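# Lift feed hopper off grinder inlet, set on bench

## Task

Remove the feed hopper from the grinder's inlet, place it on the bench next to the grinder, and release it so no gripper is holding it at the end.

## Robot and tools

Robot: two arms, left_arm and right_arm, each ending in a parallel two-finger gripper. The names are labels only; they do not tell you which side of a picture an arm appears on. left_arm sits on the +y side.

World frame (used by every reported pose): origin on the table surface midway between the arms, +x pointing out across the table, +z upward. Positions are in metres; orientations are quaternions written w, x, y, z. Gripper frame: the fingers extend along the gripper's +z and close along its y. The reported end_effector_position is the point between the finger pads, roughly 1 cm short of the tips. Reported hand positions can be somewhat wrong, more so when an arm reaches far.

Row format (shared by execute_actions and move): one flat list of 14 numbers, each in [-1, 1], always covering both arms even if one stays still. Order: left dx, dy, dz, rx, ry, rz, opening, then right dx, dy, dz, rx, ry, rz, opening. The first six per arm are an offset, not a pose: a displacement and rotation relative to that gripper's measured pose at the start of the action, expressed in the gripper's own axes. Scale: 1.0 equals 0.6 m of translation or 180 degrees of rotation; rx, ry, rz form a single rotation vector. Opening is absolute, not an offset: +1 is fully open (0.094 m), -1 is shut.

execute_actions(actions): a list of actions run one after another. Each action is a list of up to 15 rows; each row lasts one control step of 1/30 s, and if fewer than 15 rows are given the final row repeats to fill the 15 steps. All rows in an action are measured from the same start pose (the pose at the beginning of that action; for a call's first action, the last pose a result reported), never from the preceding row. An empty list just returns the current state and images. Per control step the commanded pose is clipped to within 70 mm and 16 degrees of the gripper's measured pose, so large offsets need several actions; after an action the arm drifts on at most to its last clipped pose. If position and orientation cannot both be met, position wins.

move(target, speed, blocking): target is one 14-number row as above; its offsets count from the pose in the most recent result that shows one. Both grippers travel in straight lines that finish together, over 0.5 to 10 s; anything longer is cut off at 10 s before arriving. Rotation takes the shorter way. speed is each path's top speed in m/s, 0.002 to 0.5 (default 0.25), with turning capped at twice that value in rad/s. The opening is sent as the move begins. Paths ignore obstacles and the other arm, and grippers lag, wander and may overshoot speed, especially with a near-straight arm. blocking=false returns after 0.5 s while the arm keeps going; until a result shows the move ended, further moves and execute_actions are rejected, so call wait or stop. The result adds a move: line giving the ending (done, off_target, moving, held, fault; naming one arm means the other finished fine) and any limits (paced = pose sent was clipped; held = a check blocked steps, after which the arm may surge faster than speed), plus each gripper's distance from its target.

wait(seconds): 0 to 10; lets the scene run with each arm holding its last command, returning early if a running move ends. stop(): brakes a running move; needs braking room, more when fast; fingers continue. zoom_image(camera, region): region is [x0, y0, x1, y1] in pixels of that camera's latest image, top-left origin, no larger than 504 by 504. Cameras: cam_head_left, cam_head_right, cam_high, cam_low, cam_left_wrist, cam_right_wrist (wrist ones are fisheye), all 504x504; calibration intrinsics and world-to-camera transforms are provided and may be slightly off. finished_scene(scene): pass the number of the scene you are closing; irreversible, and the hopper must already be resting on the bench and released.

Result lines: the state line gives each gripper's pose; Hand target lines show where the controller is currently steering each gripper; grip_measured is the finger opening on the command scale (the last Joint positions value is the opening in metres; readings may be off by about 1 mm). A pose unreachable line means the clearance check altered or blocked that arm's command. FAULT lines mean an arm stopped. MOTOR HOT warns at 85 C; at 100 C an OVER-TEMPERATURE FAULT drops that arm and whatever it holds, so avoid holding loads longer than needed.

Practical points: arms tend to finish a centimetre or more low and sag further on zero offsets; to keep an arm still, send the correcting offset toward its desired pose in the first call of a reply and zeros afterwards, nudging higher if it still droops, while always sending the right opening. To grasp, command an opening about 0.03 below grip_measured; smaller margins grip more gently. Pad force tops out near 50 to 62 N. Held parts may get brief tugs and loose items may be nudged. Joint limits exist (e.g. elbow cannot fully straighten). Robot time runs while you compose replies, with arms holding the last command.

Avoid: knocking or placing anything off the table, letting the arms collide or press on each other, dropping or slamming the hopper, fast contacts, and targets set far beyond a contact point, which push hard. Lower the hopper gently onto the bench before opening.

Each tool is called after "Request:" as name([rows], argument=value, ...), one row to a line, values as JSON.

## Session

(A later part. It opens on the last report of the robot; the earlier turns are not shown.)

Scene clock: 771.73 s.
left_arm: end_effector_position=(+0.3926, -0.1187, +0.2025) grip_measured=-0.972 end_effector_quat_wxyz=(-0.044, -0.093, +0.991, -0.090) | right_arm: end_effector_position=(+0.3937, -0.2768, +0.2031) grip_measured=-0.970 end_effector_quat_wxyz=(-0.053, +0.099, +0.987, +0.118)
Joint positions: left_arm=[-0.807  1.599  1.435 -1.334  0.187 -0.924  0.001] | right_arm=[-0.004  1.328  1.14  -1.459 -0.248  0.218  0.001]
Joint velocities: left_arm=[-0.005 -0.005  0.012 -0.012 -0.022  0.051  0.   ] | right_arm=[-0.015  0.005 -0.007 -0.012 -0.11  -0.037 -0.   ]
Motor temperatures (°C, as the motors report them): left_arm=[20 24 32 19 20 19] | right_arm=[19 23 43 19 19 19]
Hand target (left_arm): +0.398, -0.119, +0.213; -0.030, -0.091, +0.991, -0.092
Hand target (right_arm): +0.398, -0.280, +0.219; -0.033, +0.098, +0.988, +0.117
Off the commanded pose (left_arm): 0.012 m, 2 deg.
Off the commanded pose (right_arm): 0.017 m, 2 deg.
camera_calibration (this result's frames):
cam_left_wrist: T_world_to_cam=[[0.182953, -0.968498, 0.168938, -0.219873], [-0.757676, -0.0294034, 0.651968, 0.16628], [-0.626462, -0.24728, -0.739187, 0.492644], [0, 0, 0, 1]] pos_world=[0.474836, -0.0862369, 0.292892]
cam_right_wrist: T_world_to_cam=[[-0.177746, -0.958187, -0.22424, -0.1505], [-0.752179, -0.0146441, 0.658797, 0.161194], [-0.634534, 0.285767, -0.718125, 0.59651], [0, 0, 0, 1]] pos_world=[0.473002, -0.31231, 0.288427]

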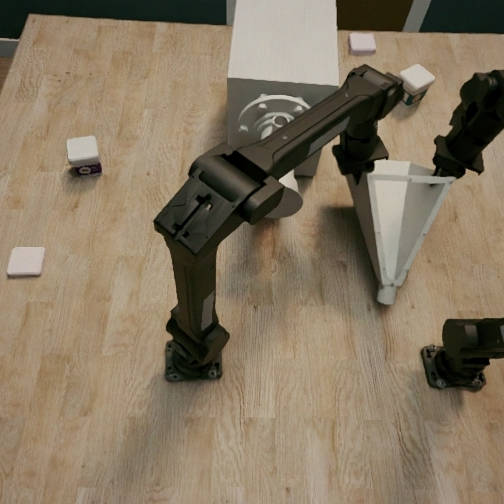

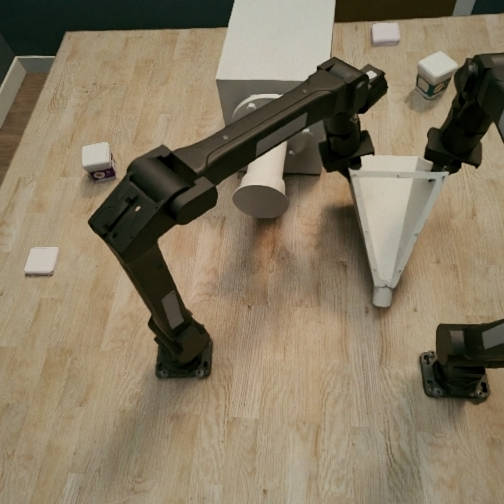

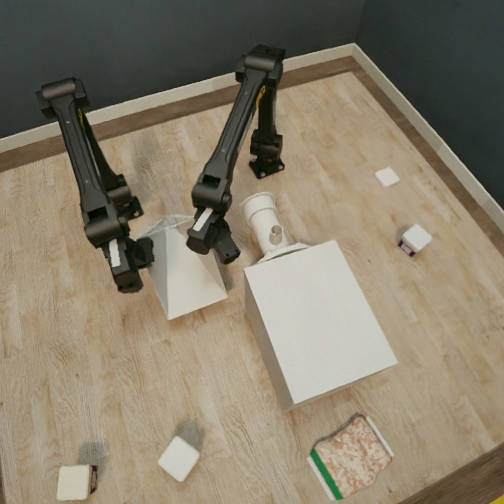

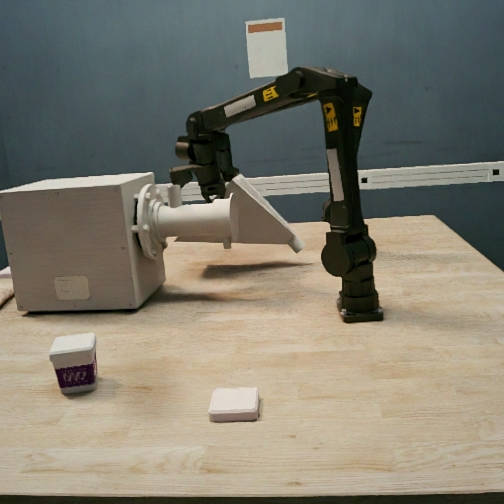

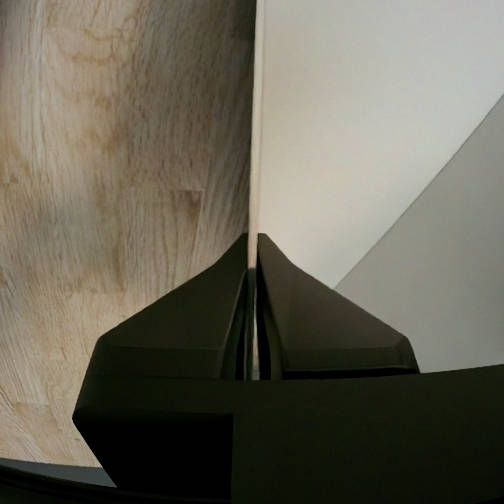

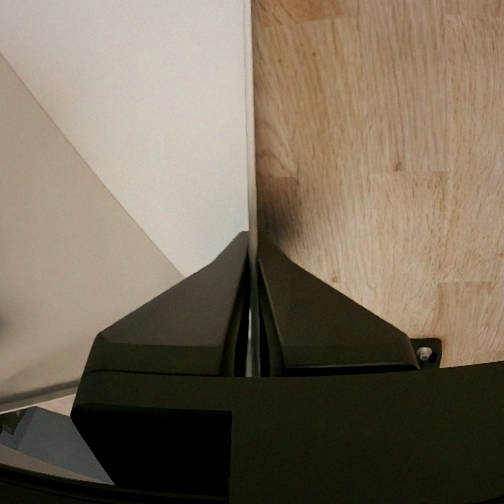

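Request:
execute_actions([
  [[-0.0139,0,0.0037,-0.0008,0.0046,-0.0009,-1,-0.0111,0.0008,-0.0086,0.0005,0.0024,0.0006,-1]],
  [[-0.0139,0,0.0037,-0.0008,0.0046,-0.0009,-1,-0.0111,0.0008,-0.0086,0.0005,0.0024,0.0006,-1]],
])

Scene clock: 819.53 s.
left_arm: end_effector_position=(+0.3960, -0.1207, +0.1780) grip_measured=-0.972 end_effector_quat_wxyz=(-0.078, -0.099, +0.988, -0.086) | right_arm: end_effector_position=(+0.3983, -0.2781, +0.1784) grip_measured=-0.970 end_effector_quat_wxyz=(-0.089, +0.102, +0.984, +0.117)
Joint positions: left_arm=[-0.791  1.654  1.435 -1.334  0.231 -0.914  0.001] | right_arm=[-0.01   1.403  1.14  -1.46  -0.253  0.208  0.001]
Joint velocities: left_arm=[-0.005 -0.024  0.012 -0.007  0.007 -0.007 -0.001] | right_arm=[ 0.005 -0.005 -0.017 -0.002 -0.066 -0.081  0.001]
Motor temperatures (°C, as the motors report them): left_arm=[20 25 32 19 20 19] | right_arm=[19 23 43 19 19 19]
Hand target (left_arm): +0.402, -0.119, +0.187; -0.068, -0.097, +0.989, -0.087
Hand target (right_arm): +0.403, -0.279, +0.195; -0.075, +0.101, +0.985, +0.117
Off the commanded pose (left_arm): 0.011 m, 1 deg.
Off the commanded pose (right_arm): 0.017 m, 2 deg.
camera_calibration (this result's frames):
cam_left_wrist: T_world_to_cam=[[0.199333, -0.967801, 0.15371, -0.221956], [-0.710929, -0.0348686, 0.702399, 0.156559], [-0.674423, -0.249288, -0.694989, 0.487005], [0, 0, 0, 1]] pos_world=[0.483993, -0.0879455, 0.262613]
cam_right_wrist: T_world_to_cam=[[-0.190691, -0.957835, -0.214917, -0.152814], [-0.702003, -0.0199743, 0.711894, 0.150014], [-0.68617, 0.286624, -0.668594, 0.594013], [0, 0, 0, 1]] pos_world=[0.483763, -0.313633, 0.257517]

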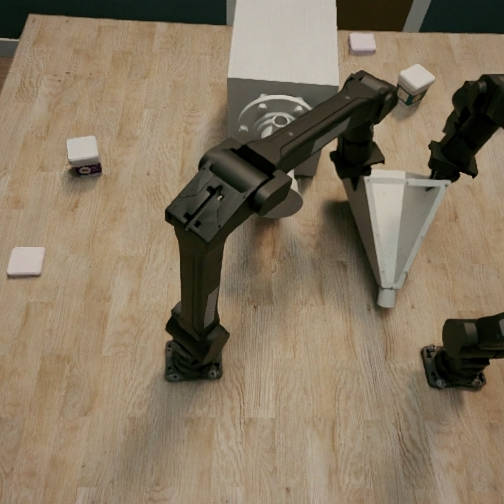

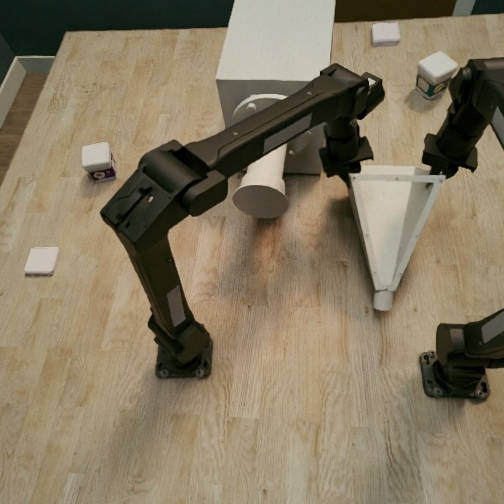

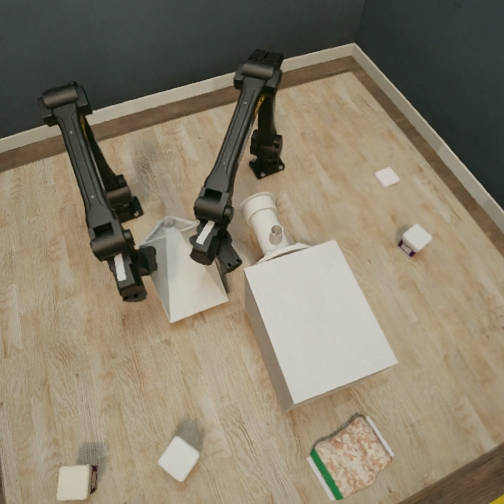

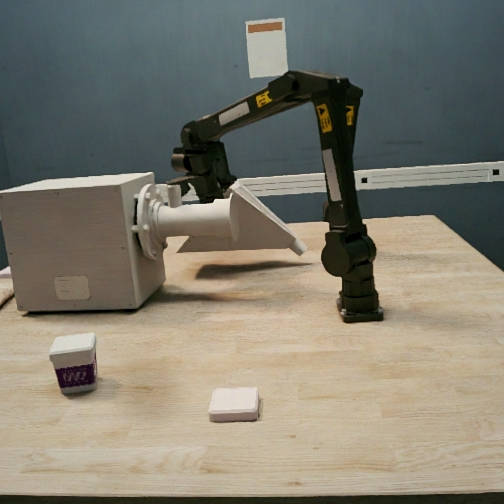

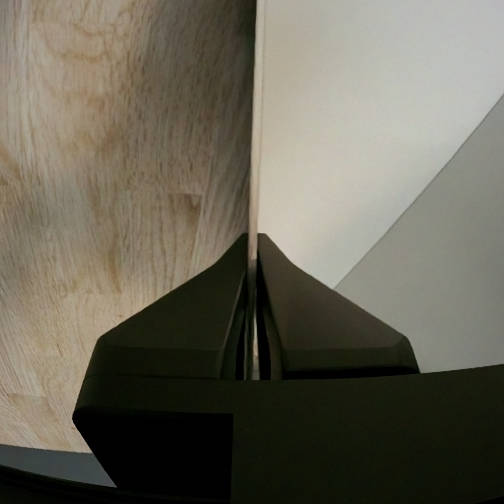

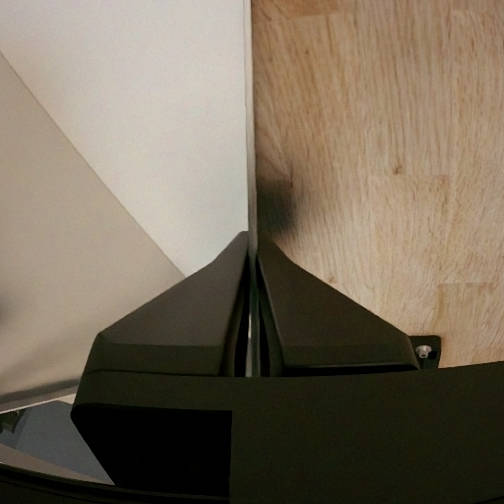

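Request:
zoom_image(camera="cam_low", region=[150, 150, 350, 330])

Region (150, 150, 350, 330) of cam_low's 504x504 image, scaled by 2.520, with more detail than that image has; it fills the top 454 rows of this view, and the rest is white.

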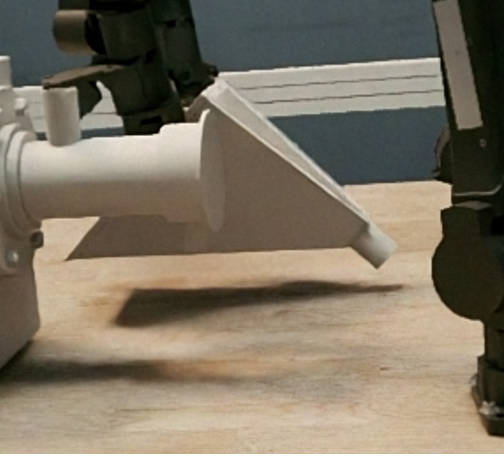

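Request:
zoom_image(camera="cam_head_right", region=[310, 120, 500, 330])

Region (310, 120, 500, 330) of cam_head_right's 504x504 image, scaled by 2.400, with more detail than that image has; it fills the left 456 columns of this view, and the rest is white.

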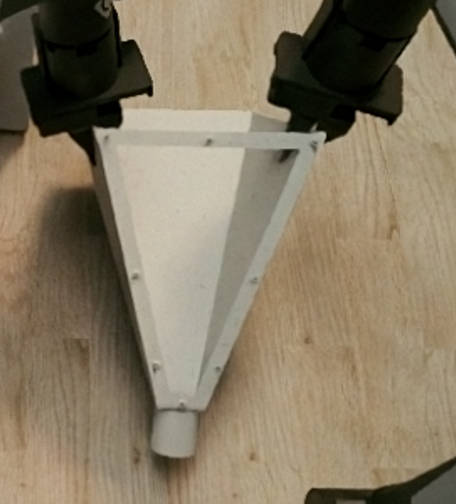

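Request:
execute_actions([
  [[-0.0148,0.0016,0.0048,-0.0008,0.0046,-0.0009,-1,-0.0099,0.0022,-0.0112,0.0005,0.0024,0.0006,-1]],
  [[-0.0148,0.0016,0.0048,-0.0008,0.0046,-0.0009,-1,-0.0099,0.0022,-0.0112,0.0005,0.0024,0.0006,-1]],
])

Request:
zoom_image(camera="cam_low", region=[150, 150, 350, 330])

Scene clock: 853.73 s.
left_arm: end_effector_position=(+0.3986, -0.1216, +0.1541) grip_measured=-0.972 end_effector_quat_wxyz=(-0.109, -0.100, +0.986, -0.082) | right_arm: end_effector_position=(+0.4008, -0.2785, +0.1549) grip_measured=-0.970 end_effector_quat_wxyz=(-0.124, +0.105, +0.980, +0.114)
Joint positions: left_arm=[-0.775  1.708  1.435 -1.334  0.272 -0.896  0.001] | right_arm=[-0.013  1.473  1.14  -1.461 -0.256  0.204  0.001]
Joint velocities: left_arm=[-0.005 -0.005 -0.007 -0.002 -0.007 -0.037 -0.001] | right_arm=[-0.005 -0.015 -0.007  0.007 -0.081  0.037  0.   ]
Motor temperatures (°C, as the motors report them): left_arm=[20 25 31 19 20 19] | right_arm=[19 23 43 19 19 19]
Hand target (left_arm): +0.405, -0.119, +0.161; -0.101, -0.100, +0.986, -0.083
Hand target (right_arm): +0.406, -0.280, +0.172; -0.110, +0.104, +0.982, +0.115
Off the commanded pose (left_arm): 0.010 m, 1 deg.
Off the commanded pose (right_arm): 0.018 m, 2 deg.
camera_calibration (this result's frames):
cam_left_wrist: T_world_to_cam=[[0.206711, -0.968324, 0.140072, -0.220598], [-0.664642, -0.0339142, 0.746392, 0.15009], [-0.717999, -0.247385, -0.650599, 0.482689], [0, 0, 0, 1]] pos_world=[0.491926, -0.0891097, 0.23291]
cam_right_wrist: T_world_to_cam=[[-0.204608, -0.957482, -0.203383, -0.153884], [-0.650511, -0.0222482, 0.759171, 0.1399], [-0.731417, 0.287635, -0.6183, 0.590757], [0, 0, 0, 1]] pos_world=[0.49161, -0.314151, 0.22776]

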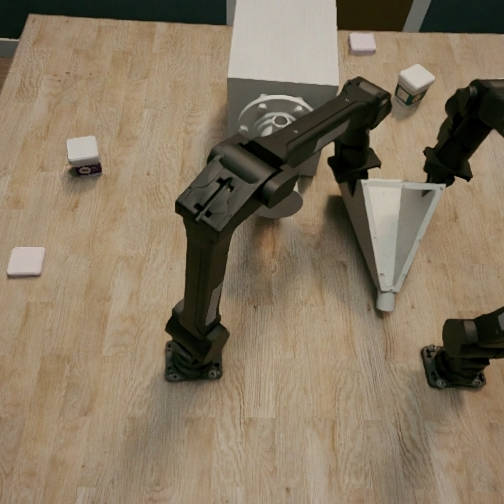

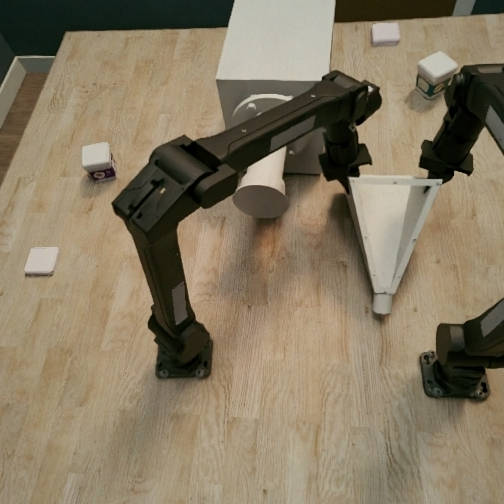

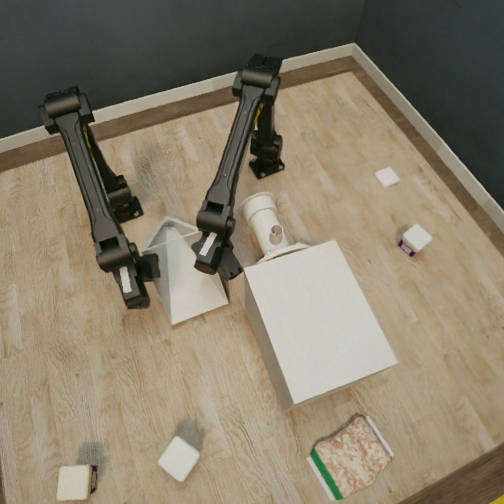

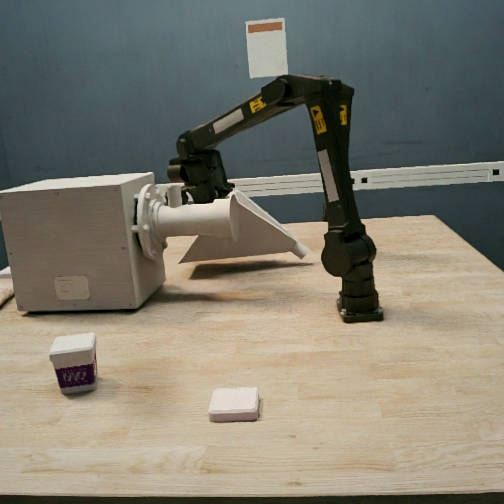

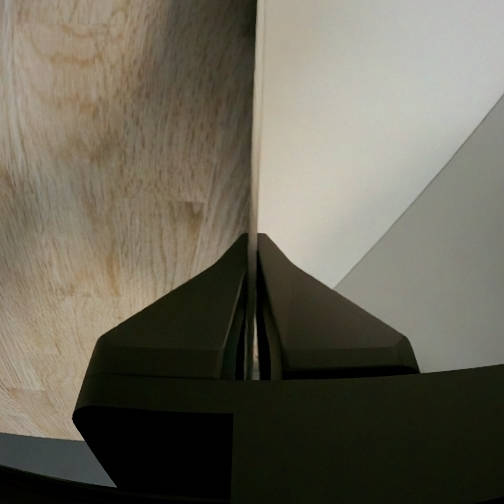

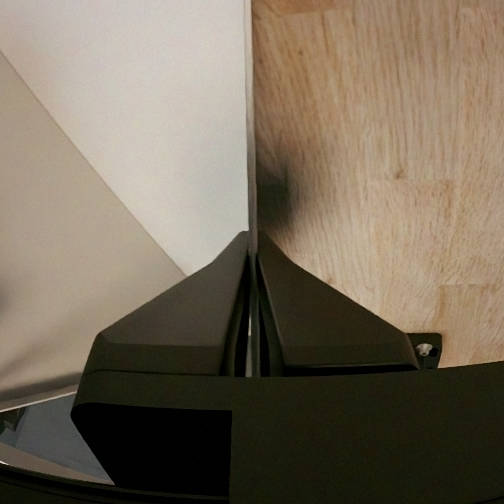

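Region (150, 150, 350, 330) of cam_low's 504x504 image, scaled by 2.520, with more detail than that image has; it fills the top 454 rows of this view, and the rest is white.

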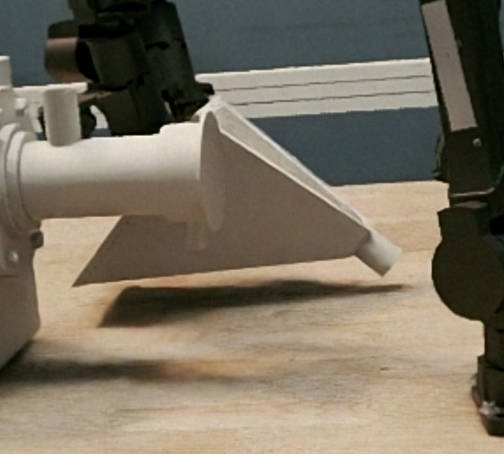

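Request:
execute_actions([
  [[-0.0148,0.0016,0.0060,-0.0008,0.0046,-0.0009,-1,-0.0099,0.0022,-0.0112,0.0005,0.0024,0.0006,-1]],
])

Request:
zoom_image(camera="cam_low", region=[150, 150, 350, 330])

Scene clock: 865.87 s.
left_arm: end_effector_position=(+0.3994, -0.1220, +0.1419) grip_measured=-0.972 end_effector_quat_wxyz=(-0.125, -0.101, +0.984, -0.080) | right_arm: end_effector_position=(+0.4015, -0.2788, +0.1431) grip_measured=-0.970 end_effector_quat_wxyz=(-0.141, +0.108, +0.978, +0.113)
Joint positions: left_arm=[-0.768  1.735  1.435 -1.334  0.291 -0.887  0.001] | right_arm=[-0.015  1.508  1.14  -1.461 -0.258  0.202  0.001]
Joint velocities: left_arm=[-0.005 -0.015 -0.022 -0.002 -0.022 -0.022 -0.   ] | right_arm=[-0.005 -0.015  0.012  0.007 -0.022 -0.007  0.001]
Motor temperatures (°C, as the motors report them): left_arm=[20 25 31 19 20 19] | right_arm=[19 23 43 19 19 19]
Hand target (left_arm): +0.406, -0.120, +0.148; -0.117, -0.101, +0.985, -0.081
Hand target (right_arm): +0.408, -0.280, +0.160; -0.127, +0.106, +0.980, +0.114
Off the commanded pose (left_arm): 0.010 m, 1 deg.
Off the commanded pose (right_arm): 0.018 m, 2 deg.
camera_calibration (this result's frames):
cam_left_wrist: T_world_to_cam=[[0.210142, -0.968614, 0.13277, -0.219788], [-0.640557, -0.0338122, 0.767166, 0.147168], [-0.738598, -0.246261, -0.627557, 0.480322], [0, 0, 0, 1]] pos_world=[0.495221, -0.0896295, 0.217709]
cam_right_wrist: T_world_to_cam=[[-0.211911, -0.957233, -0.196975, -0.154389], [-0.623768, -0.0226797, 0.78128, 0.135331], [-0.752334, 0.288428, -0.592286, 0.588972], [0, 0, 0, 1]] pos_world=[0.494803, -0.314593, 0.212698]

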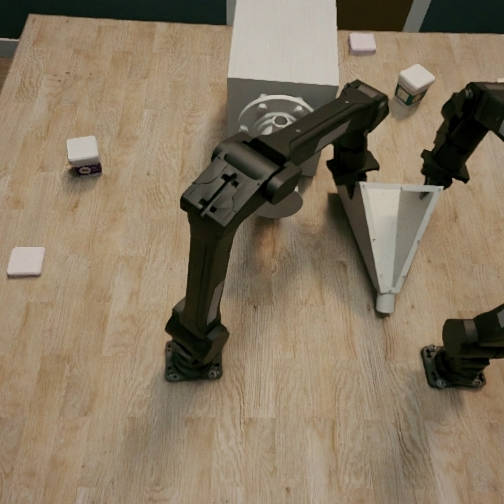

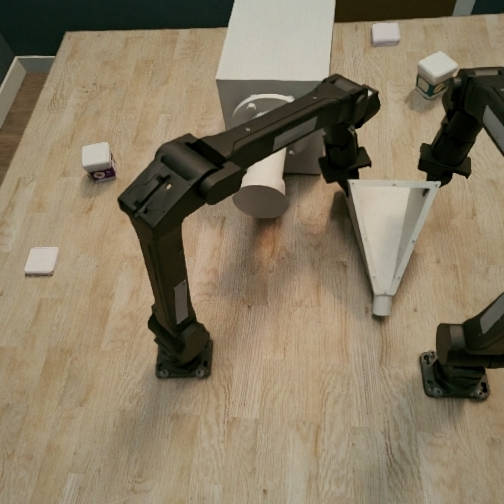

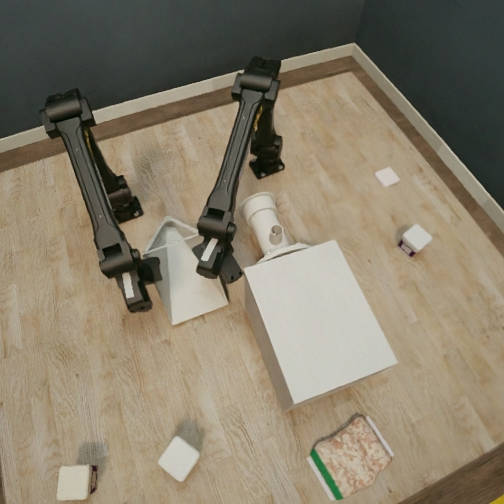

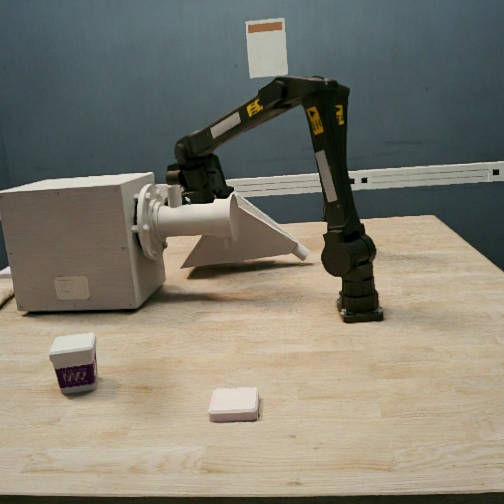

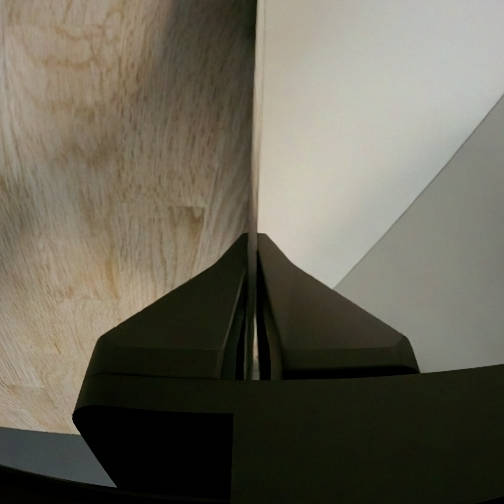

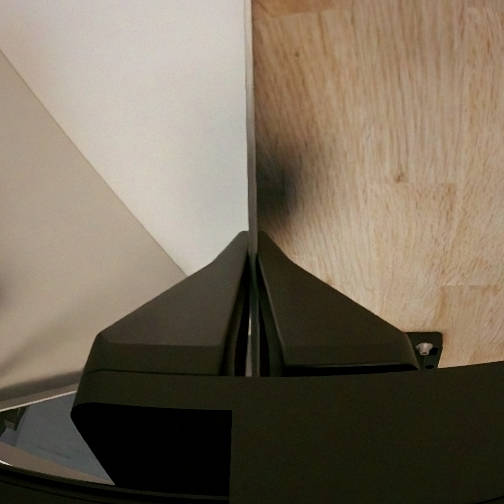

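Region (150, 150, 350, 330) of cam_low's 504x504 image, scaled by 2.520, with more detail than that image has; it fills the top 454 rows of this view, and the rest is white.

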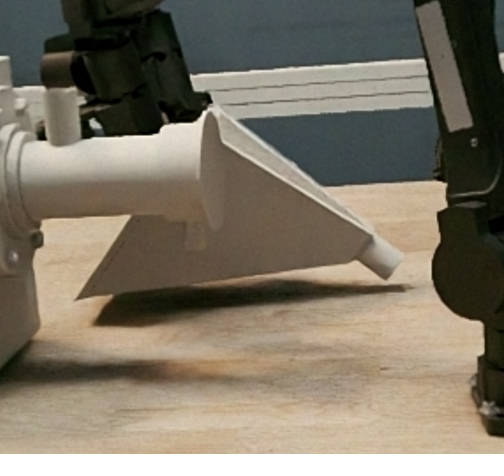

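Request:
execute_actions([
  [[-0.0148,0.0016,0.0060,-0.0008,0.0046,-0.0009,-1,-0.0099,0.0022,-0.0112,0.0005,0.0024,0.0006,-1]],
])

Request:
zoom_image(camera="cam_low", region=[150, 150, 350, 330])

Scene clock: 872.87 s.
left_arm: end_effector_position=(+0.3997, -0.1224, +0.1299) grip_measured=-0.972 end_effector_quat_wxyz=(-0.141, -0.102, +0.982, -0.078) | right_arm: end_effector_position=(+0.4018, -0.2791, +0.1312) grip_measured=-0.970 end_effector_quat_wxyz=(-0.158, +0.110, +0.975, +0.111)
Joint positions: left_arm=[-0.762  1.762  1.435 -1.334  0.311 -0.877  0.001] | right_arm=[-0.016  1.543  1.14  -1.461 -0.258  0.201  0.001]
Joint velocities: left_arm=[-0.015  0.005  0.012  0.002 -0.022 -0.022 -0.   ] | right_arm=[-0.005  0.015  0.007 -0.002  0.051 -0.066 -0.   ]
Motor temperatures (°C, as the motors report them): left_arm=[20 25 31 19 20 19] | right_arm=[19 23 42 19 19 19]
Hand target (left_arm): +0.407, -0.120, +0.136; -0.132, -0.102, +0.983, -0.079
Hand target (right_arm): +0.409, -0.280, +0.148; -0.145, +0.108, +0.977, +0.112
Off the commanded pose (left_arm): 0.010 m, 1 deg.
Off the commanded pose (right_arm): 0.018 m, 2 deg.
camera_calibration (this result's frames):
cam_left_wrist: T_world_to_cam=[[0.213151, -0.968845, 0.126119, -0.219066], [-0.616059, -0.0330879, 0.787005, 0.144269], [-0.758312, -0.245448, -0.603919, 0.477845], [0, 0, 0, 1]] pos_world=[0.497928, -0.090182, 0.202668]
cam_right_wrist: T_world_to_cam=[[-0.218921, -0.957078, -0.189933, -0.154997], [-0.596202, -0.0228841, 0.802509, 0.13086], [-0.77241, 0.288925, -0.565602, 0.586951], [0, 0, 0, 1]] pos_world=[0.497454, -0.314935, 0.197525]

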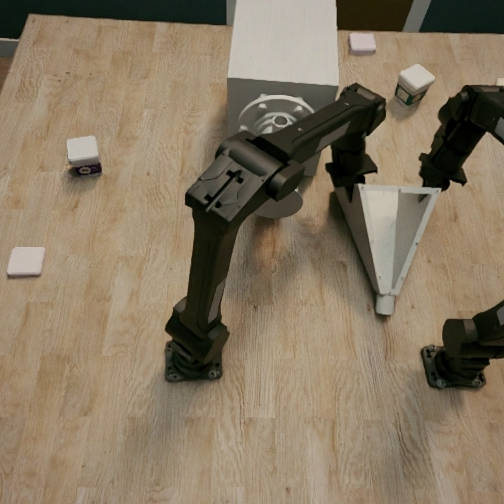

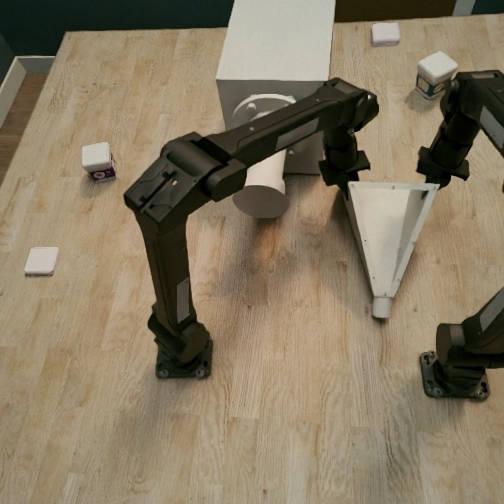

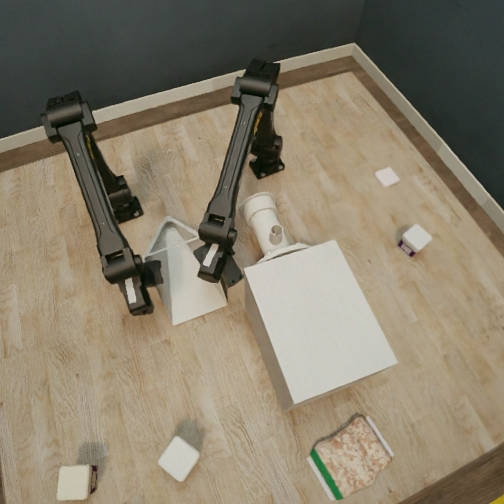

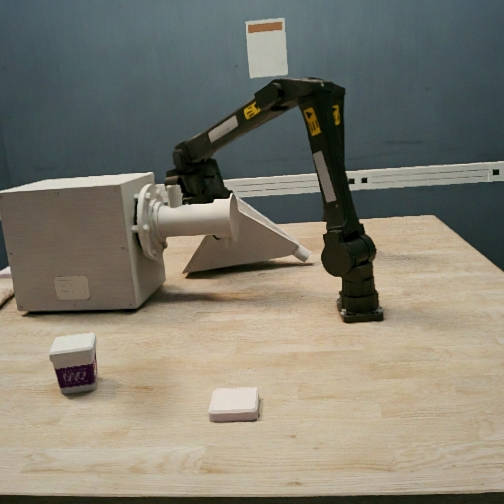

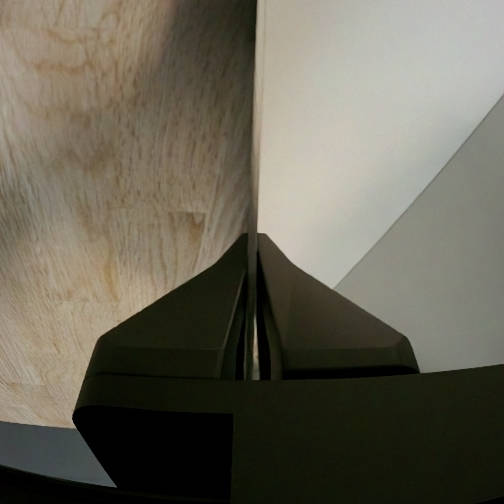

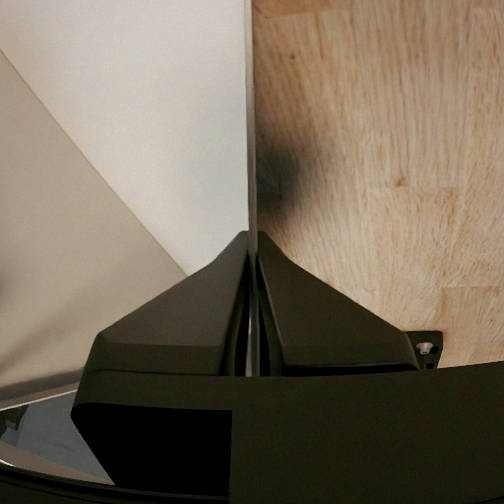

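Region (150, 150, 350, 330) of cam_low's 504x504 image, scaled by 2.520, with more detail than that image has; it fills the top 454 rows of this view, and the rest is white.

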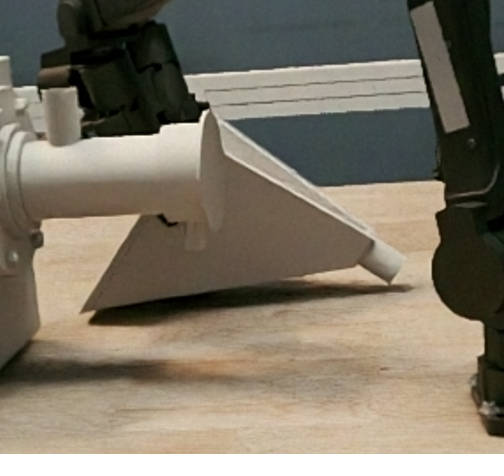

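Request:
execute_actions([
  [[-0.0148,0.0016,0.0060,-0.0008,0.0046,-0.0009,-1,-0.0099,0.0022,-0.0112,0.0005,0.0024,0.0006,-1]],
])

Request:
zoom_image(camera="cam_low", region=[150, 150, 350, 330])

Scene clock: 878.47 s.
left_arm: end_effector_position=(+0.4012, -0.1227, +0.1211) grip_measured=-0.972 end_effector_quat_wxyz=(-0.150, -0.097, +0.981, -0.080) | right_arm: end_effector_position=(+0.4016, -0.2791, +0.1233) grip_measured=-0.970 end_effector_quat_wxyz=(-0.170, +0.112, +0.973, +0.111)
Joint positions: left_arm=[-0.756  1.782  1.435 -1.33   0.325 -0.859  0.001] | right_arm=[-0.017  1.567  1.14  -1.462 -0.262  0.201  0.001]
Joint velocities: left_arm=[-0.024 -0.015  0.007  0.007  0.022 -0.051 -0.001] | right_arm=[ 0.005 -0.015 -0.002  0.007  0.037 -0.022 -0.   ]
Motor temperatures (°C, as the motors report them): left_arm=[20 25 31 19 20 19] | right_arm=[19 23 42 19 19 19]
Hand target (left_arm): +0.407, -0.121, +0.124; -0.148, -0.102, +0.981, -0.077
Hand target (right_arm): +0.409, -0.280, +0.136; -0.161, +0.110, +0.974, +0.111
Off the commanded pose (left_arm): 0.007 m, 1 deg.
Off the commanded pose (right_arm): 0.015 m, 1 deg.
camera_calibration (this result's frames):
cam_left_wrist: T_world_to_cam=[[0.206304, -0.970034, 0.128347, -0.216202], [-0.602104, -0.0224555, 0.798102, 0.146462], [-0.771303, -0.24193, -0.588694, 0.477338], [0, 0, 0, 1]] pos_world=[0.500961, -0.0909518, 0.191863]
cam_right_wrist: T_world_to_cam=[[-0.225772, -0.956018, -0.187233, -0.153822], [-0.575904, -0.0240337, 0.817164, 0.126801], [-0.785723, 0.292321, -0.545149, 0.586063], [0, 0, 0, 1]] pos_world=[0.498779, -0.315328, 0.187074]

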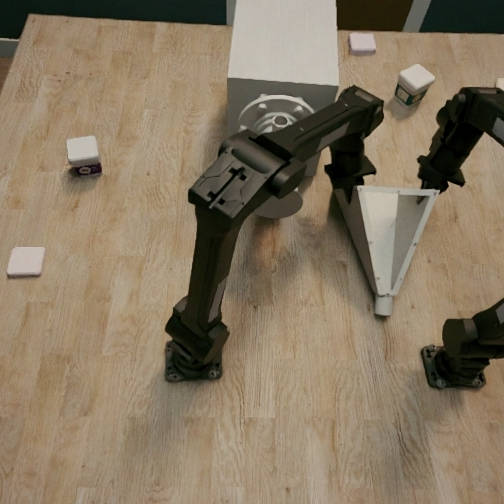

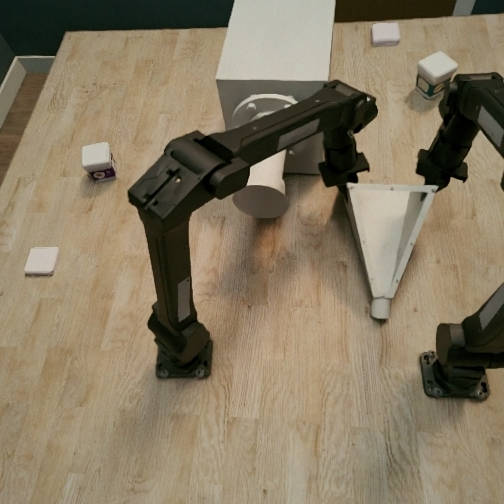

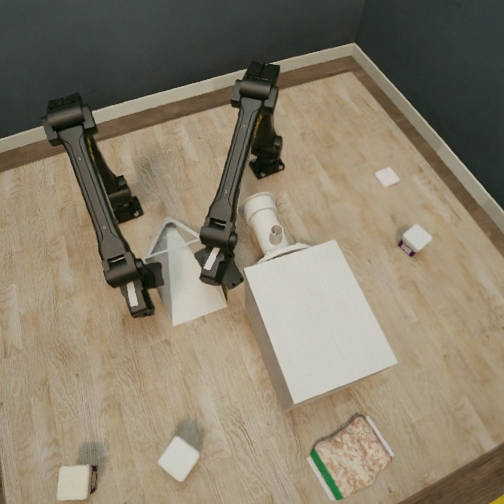

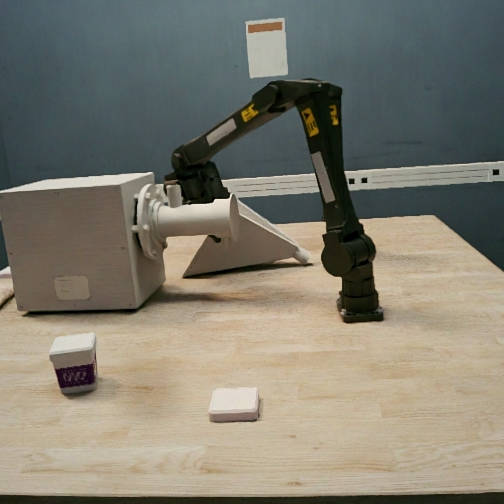

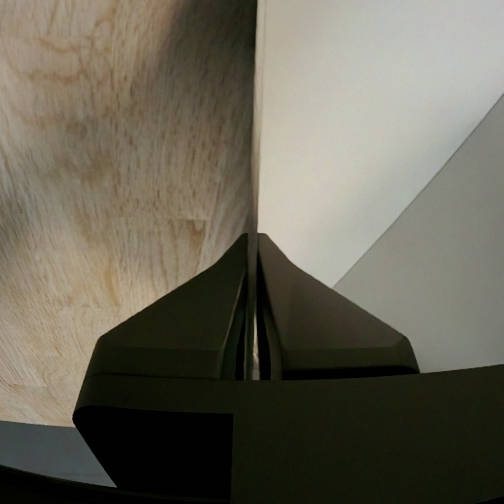

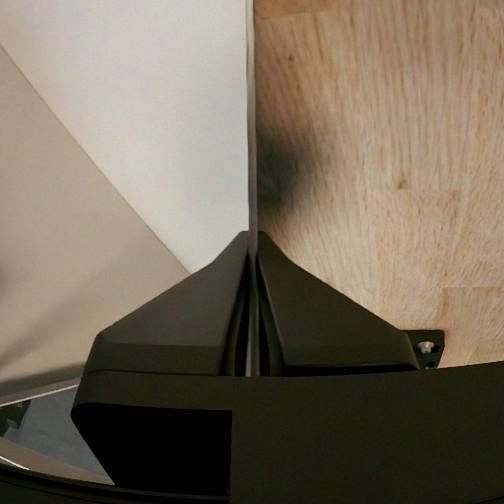

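Region (150, 150, 350, 330) of cam_low's 504x504 image, scaled by 2.520, with more detail than that image has; it fills the top 454 rows of this view, and the rest is white.

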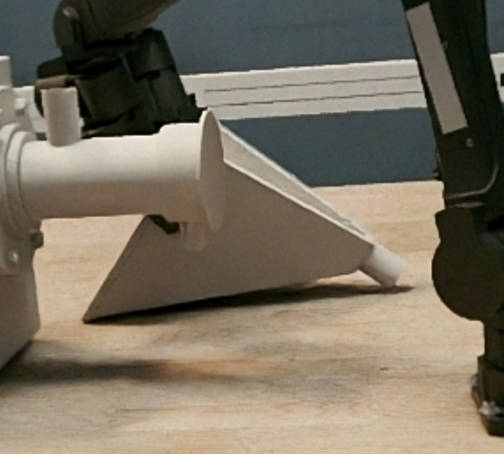

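Request:
execute_actions([
  [[-0.0076,0.0006,0.0010,0,0,0,-1,-0.0068,0.0012,-0.0060,0,0,0,-1]],
])

Request:
zoom_image(camera="cam_low", region=[150, 150, 350, 330])

Scene clock: 893.77 s.
left_arm: end_effector_position=(+0.4016, -0.1229, +0.1205) grip_measured=-0.972 end_effector_quat_wxyz=(-0.149, -0.096, +0.981, -0.081) | right_arm: end_effector_position=(+0.4018, -0.2791, +0.1229) grip_measured=-0.970 end_effector_quat_wxyz=(-0.170, +0.112, +0.973, +0.112)
Joint positions: left_arm=[-0.756  1.782  1.433 -1.326  0.326 -0.857  0.001] | right_arm=[-0.018  1.568  1.14  -1.461 -0.263  0.201  0.001]
Joint velocities: left_arm=[-0.005 -0.005  0.007 -0.002 -0.051 -0.037  0.001] | right_arm=[-0.015 -0.005  0.007  0.002  0.007 -0.066 -0.   ]
Motor temperatures (°C, as the motors report them): left_arm=[20 25 31 19 20 19] | right_arm=[19 23 42 19 19 19]
Hand target (left_arm): +0.405, -0.122, +0.119; -0.150, -0.097, +0.981, -0.080
Hand target (right_arm): +0.407, -0.280, +0.125; -0.170, +0.112, +0.973, +0.111
Off the commanded pose (left_arm): 0.004 m, 0 deg.
Off the commanded pose (right_arm): 0.005 m, 0 deg.
camera_calibration (this result's frames):
cam_left_wrist: T_world_to_cam=[[0.204396, -0.970004, 0.131581, -0.216057], [-0.603758, -0.0191176, 0.796938, 0.148368], [-0.770518, -0.242334, -0.589556, 0.476989], [0, 0, 0, 1]] pos_world=[0.501268, -0.091149, 0.191401]
cam_right_wrist: T_world_to_cam=[[-0.226439, -0.955743, -0.187832, -0.153445], [-0.575599, -0.0242643, 0.817372, 0.127037], [-0.785755, 0.293201, -0.544631, 0.586186], [0, 0, 0, 1]] pos_world=[0.498975, -0.315442, 0.186597]

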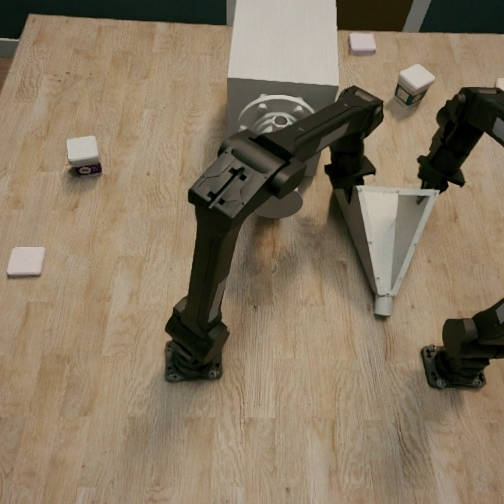

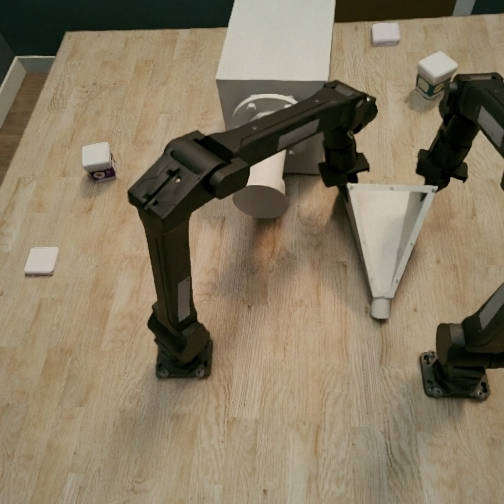

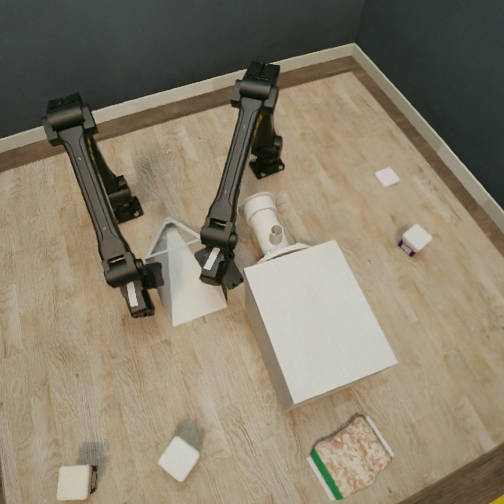

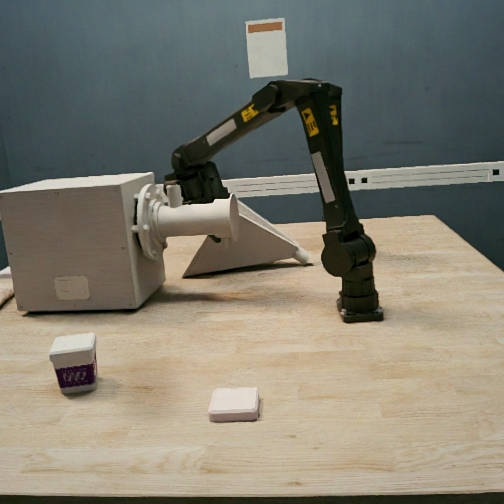

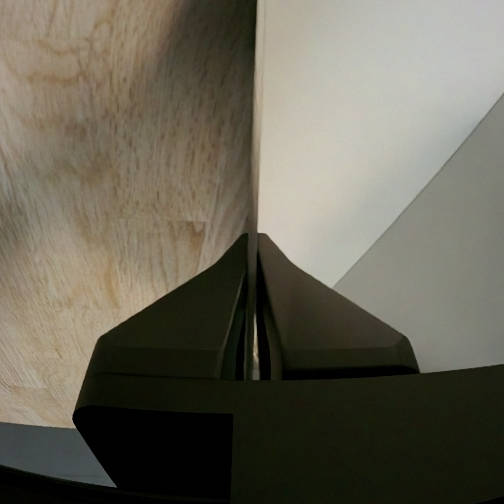

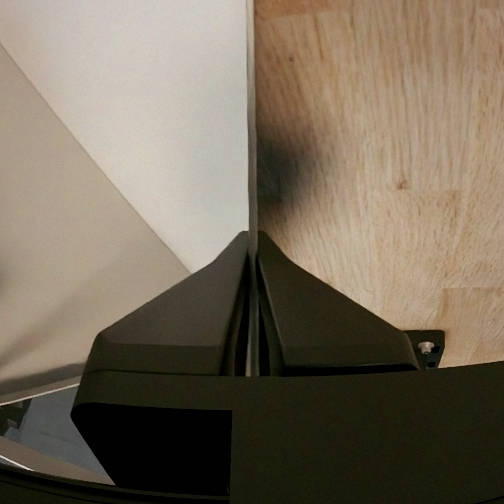

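Region (150, 150, 350, 330) of cam_low's 504x504 image, scaled by 2.520, with more detail than that image has; it fills the top 454 rows of this view, and the rest is white.

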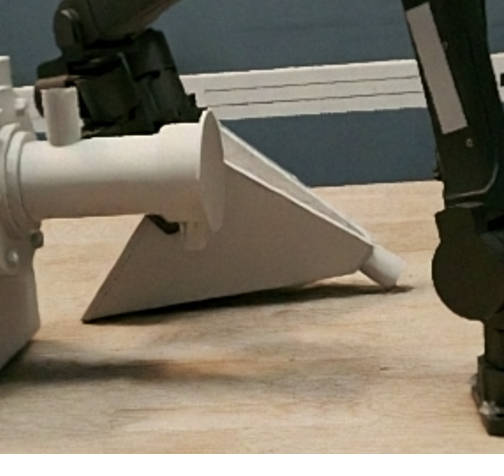

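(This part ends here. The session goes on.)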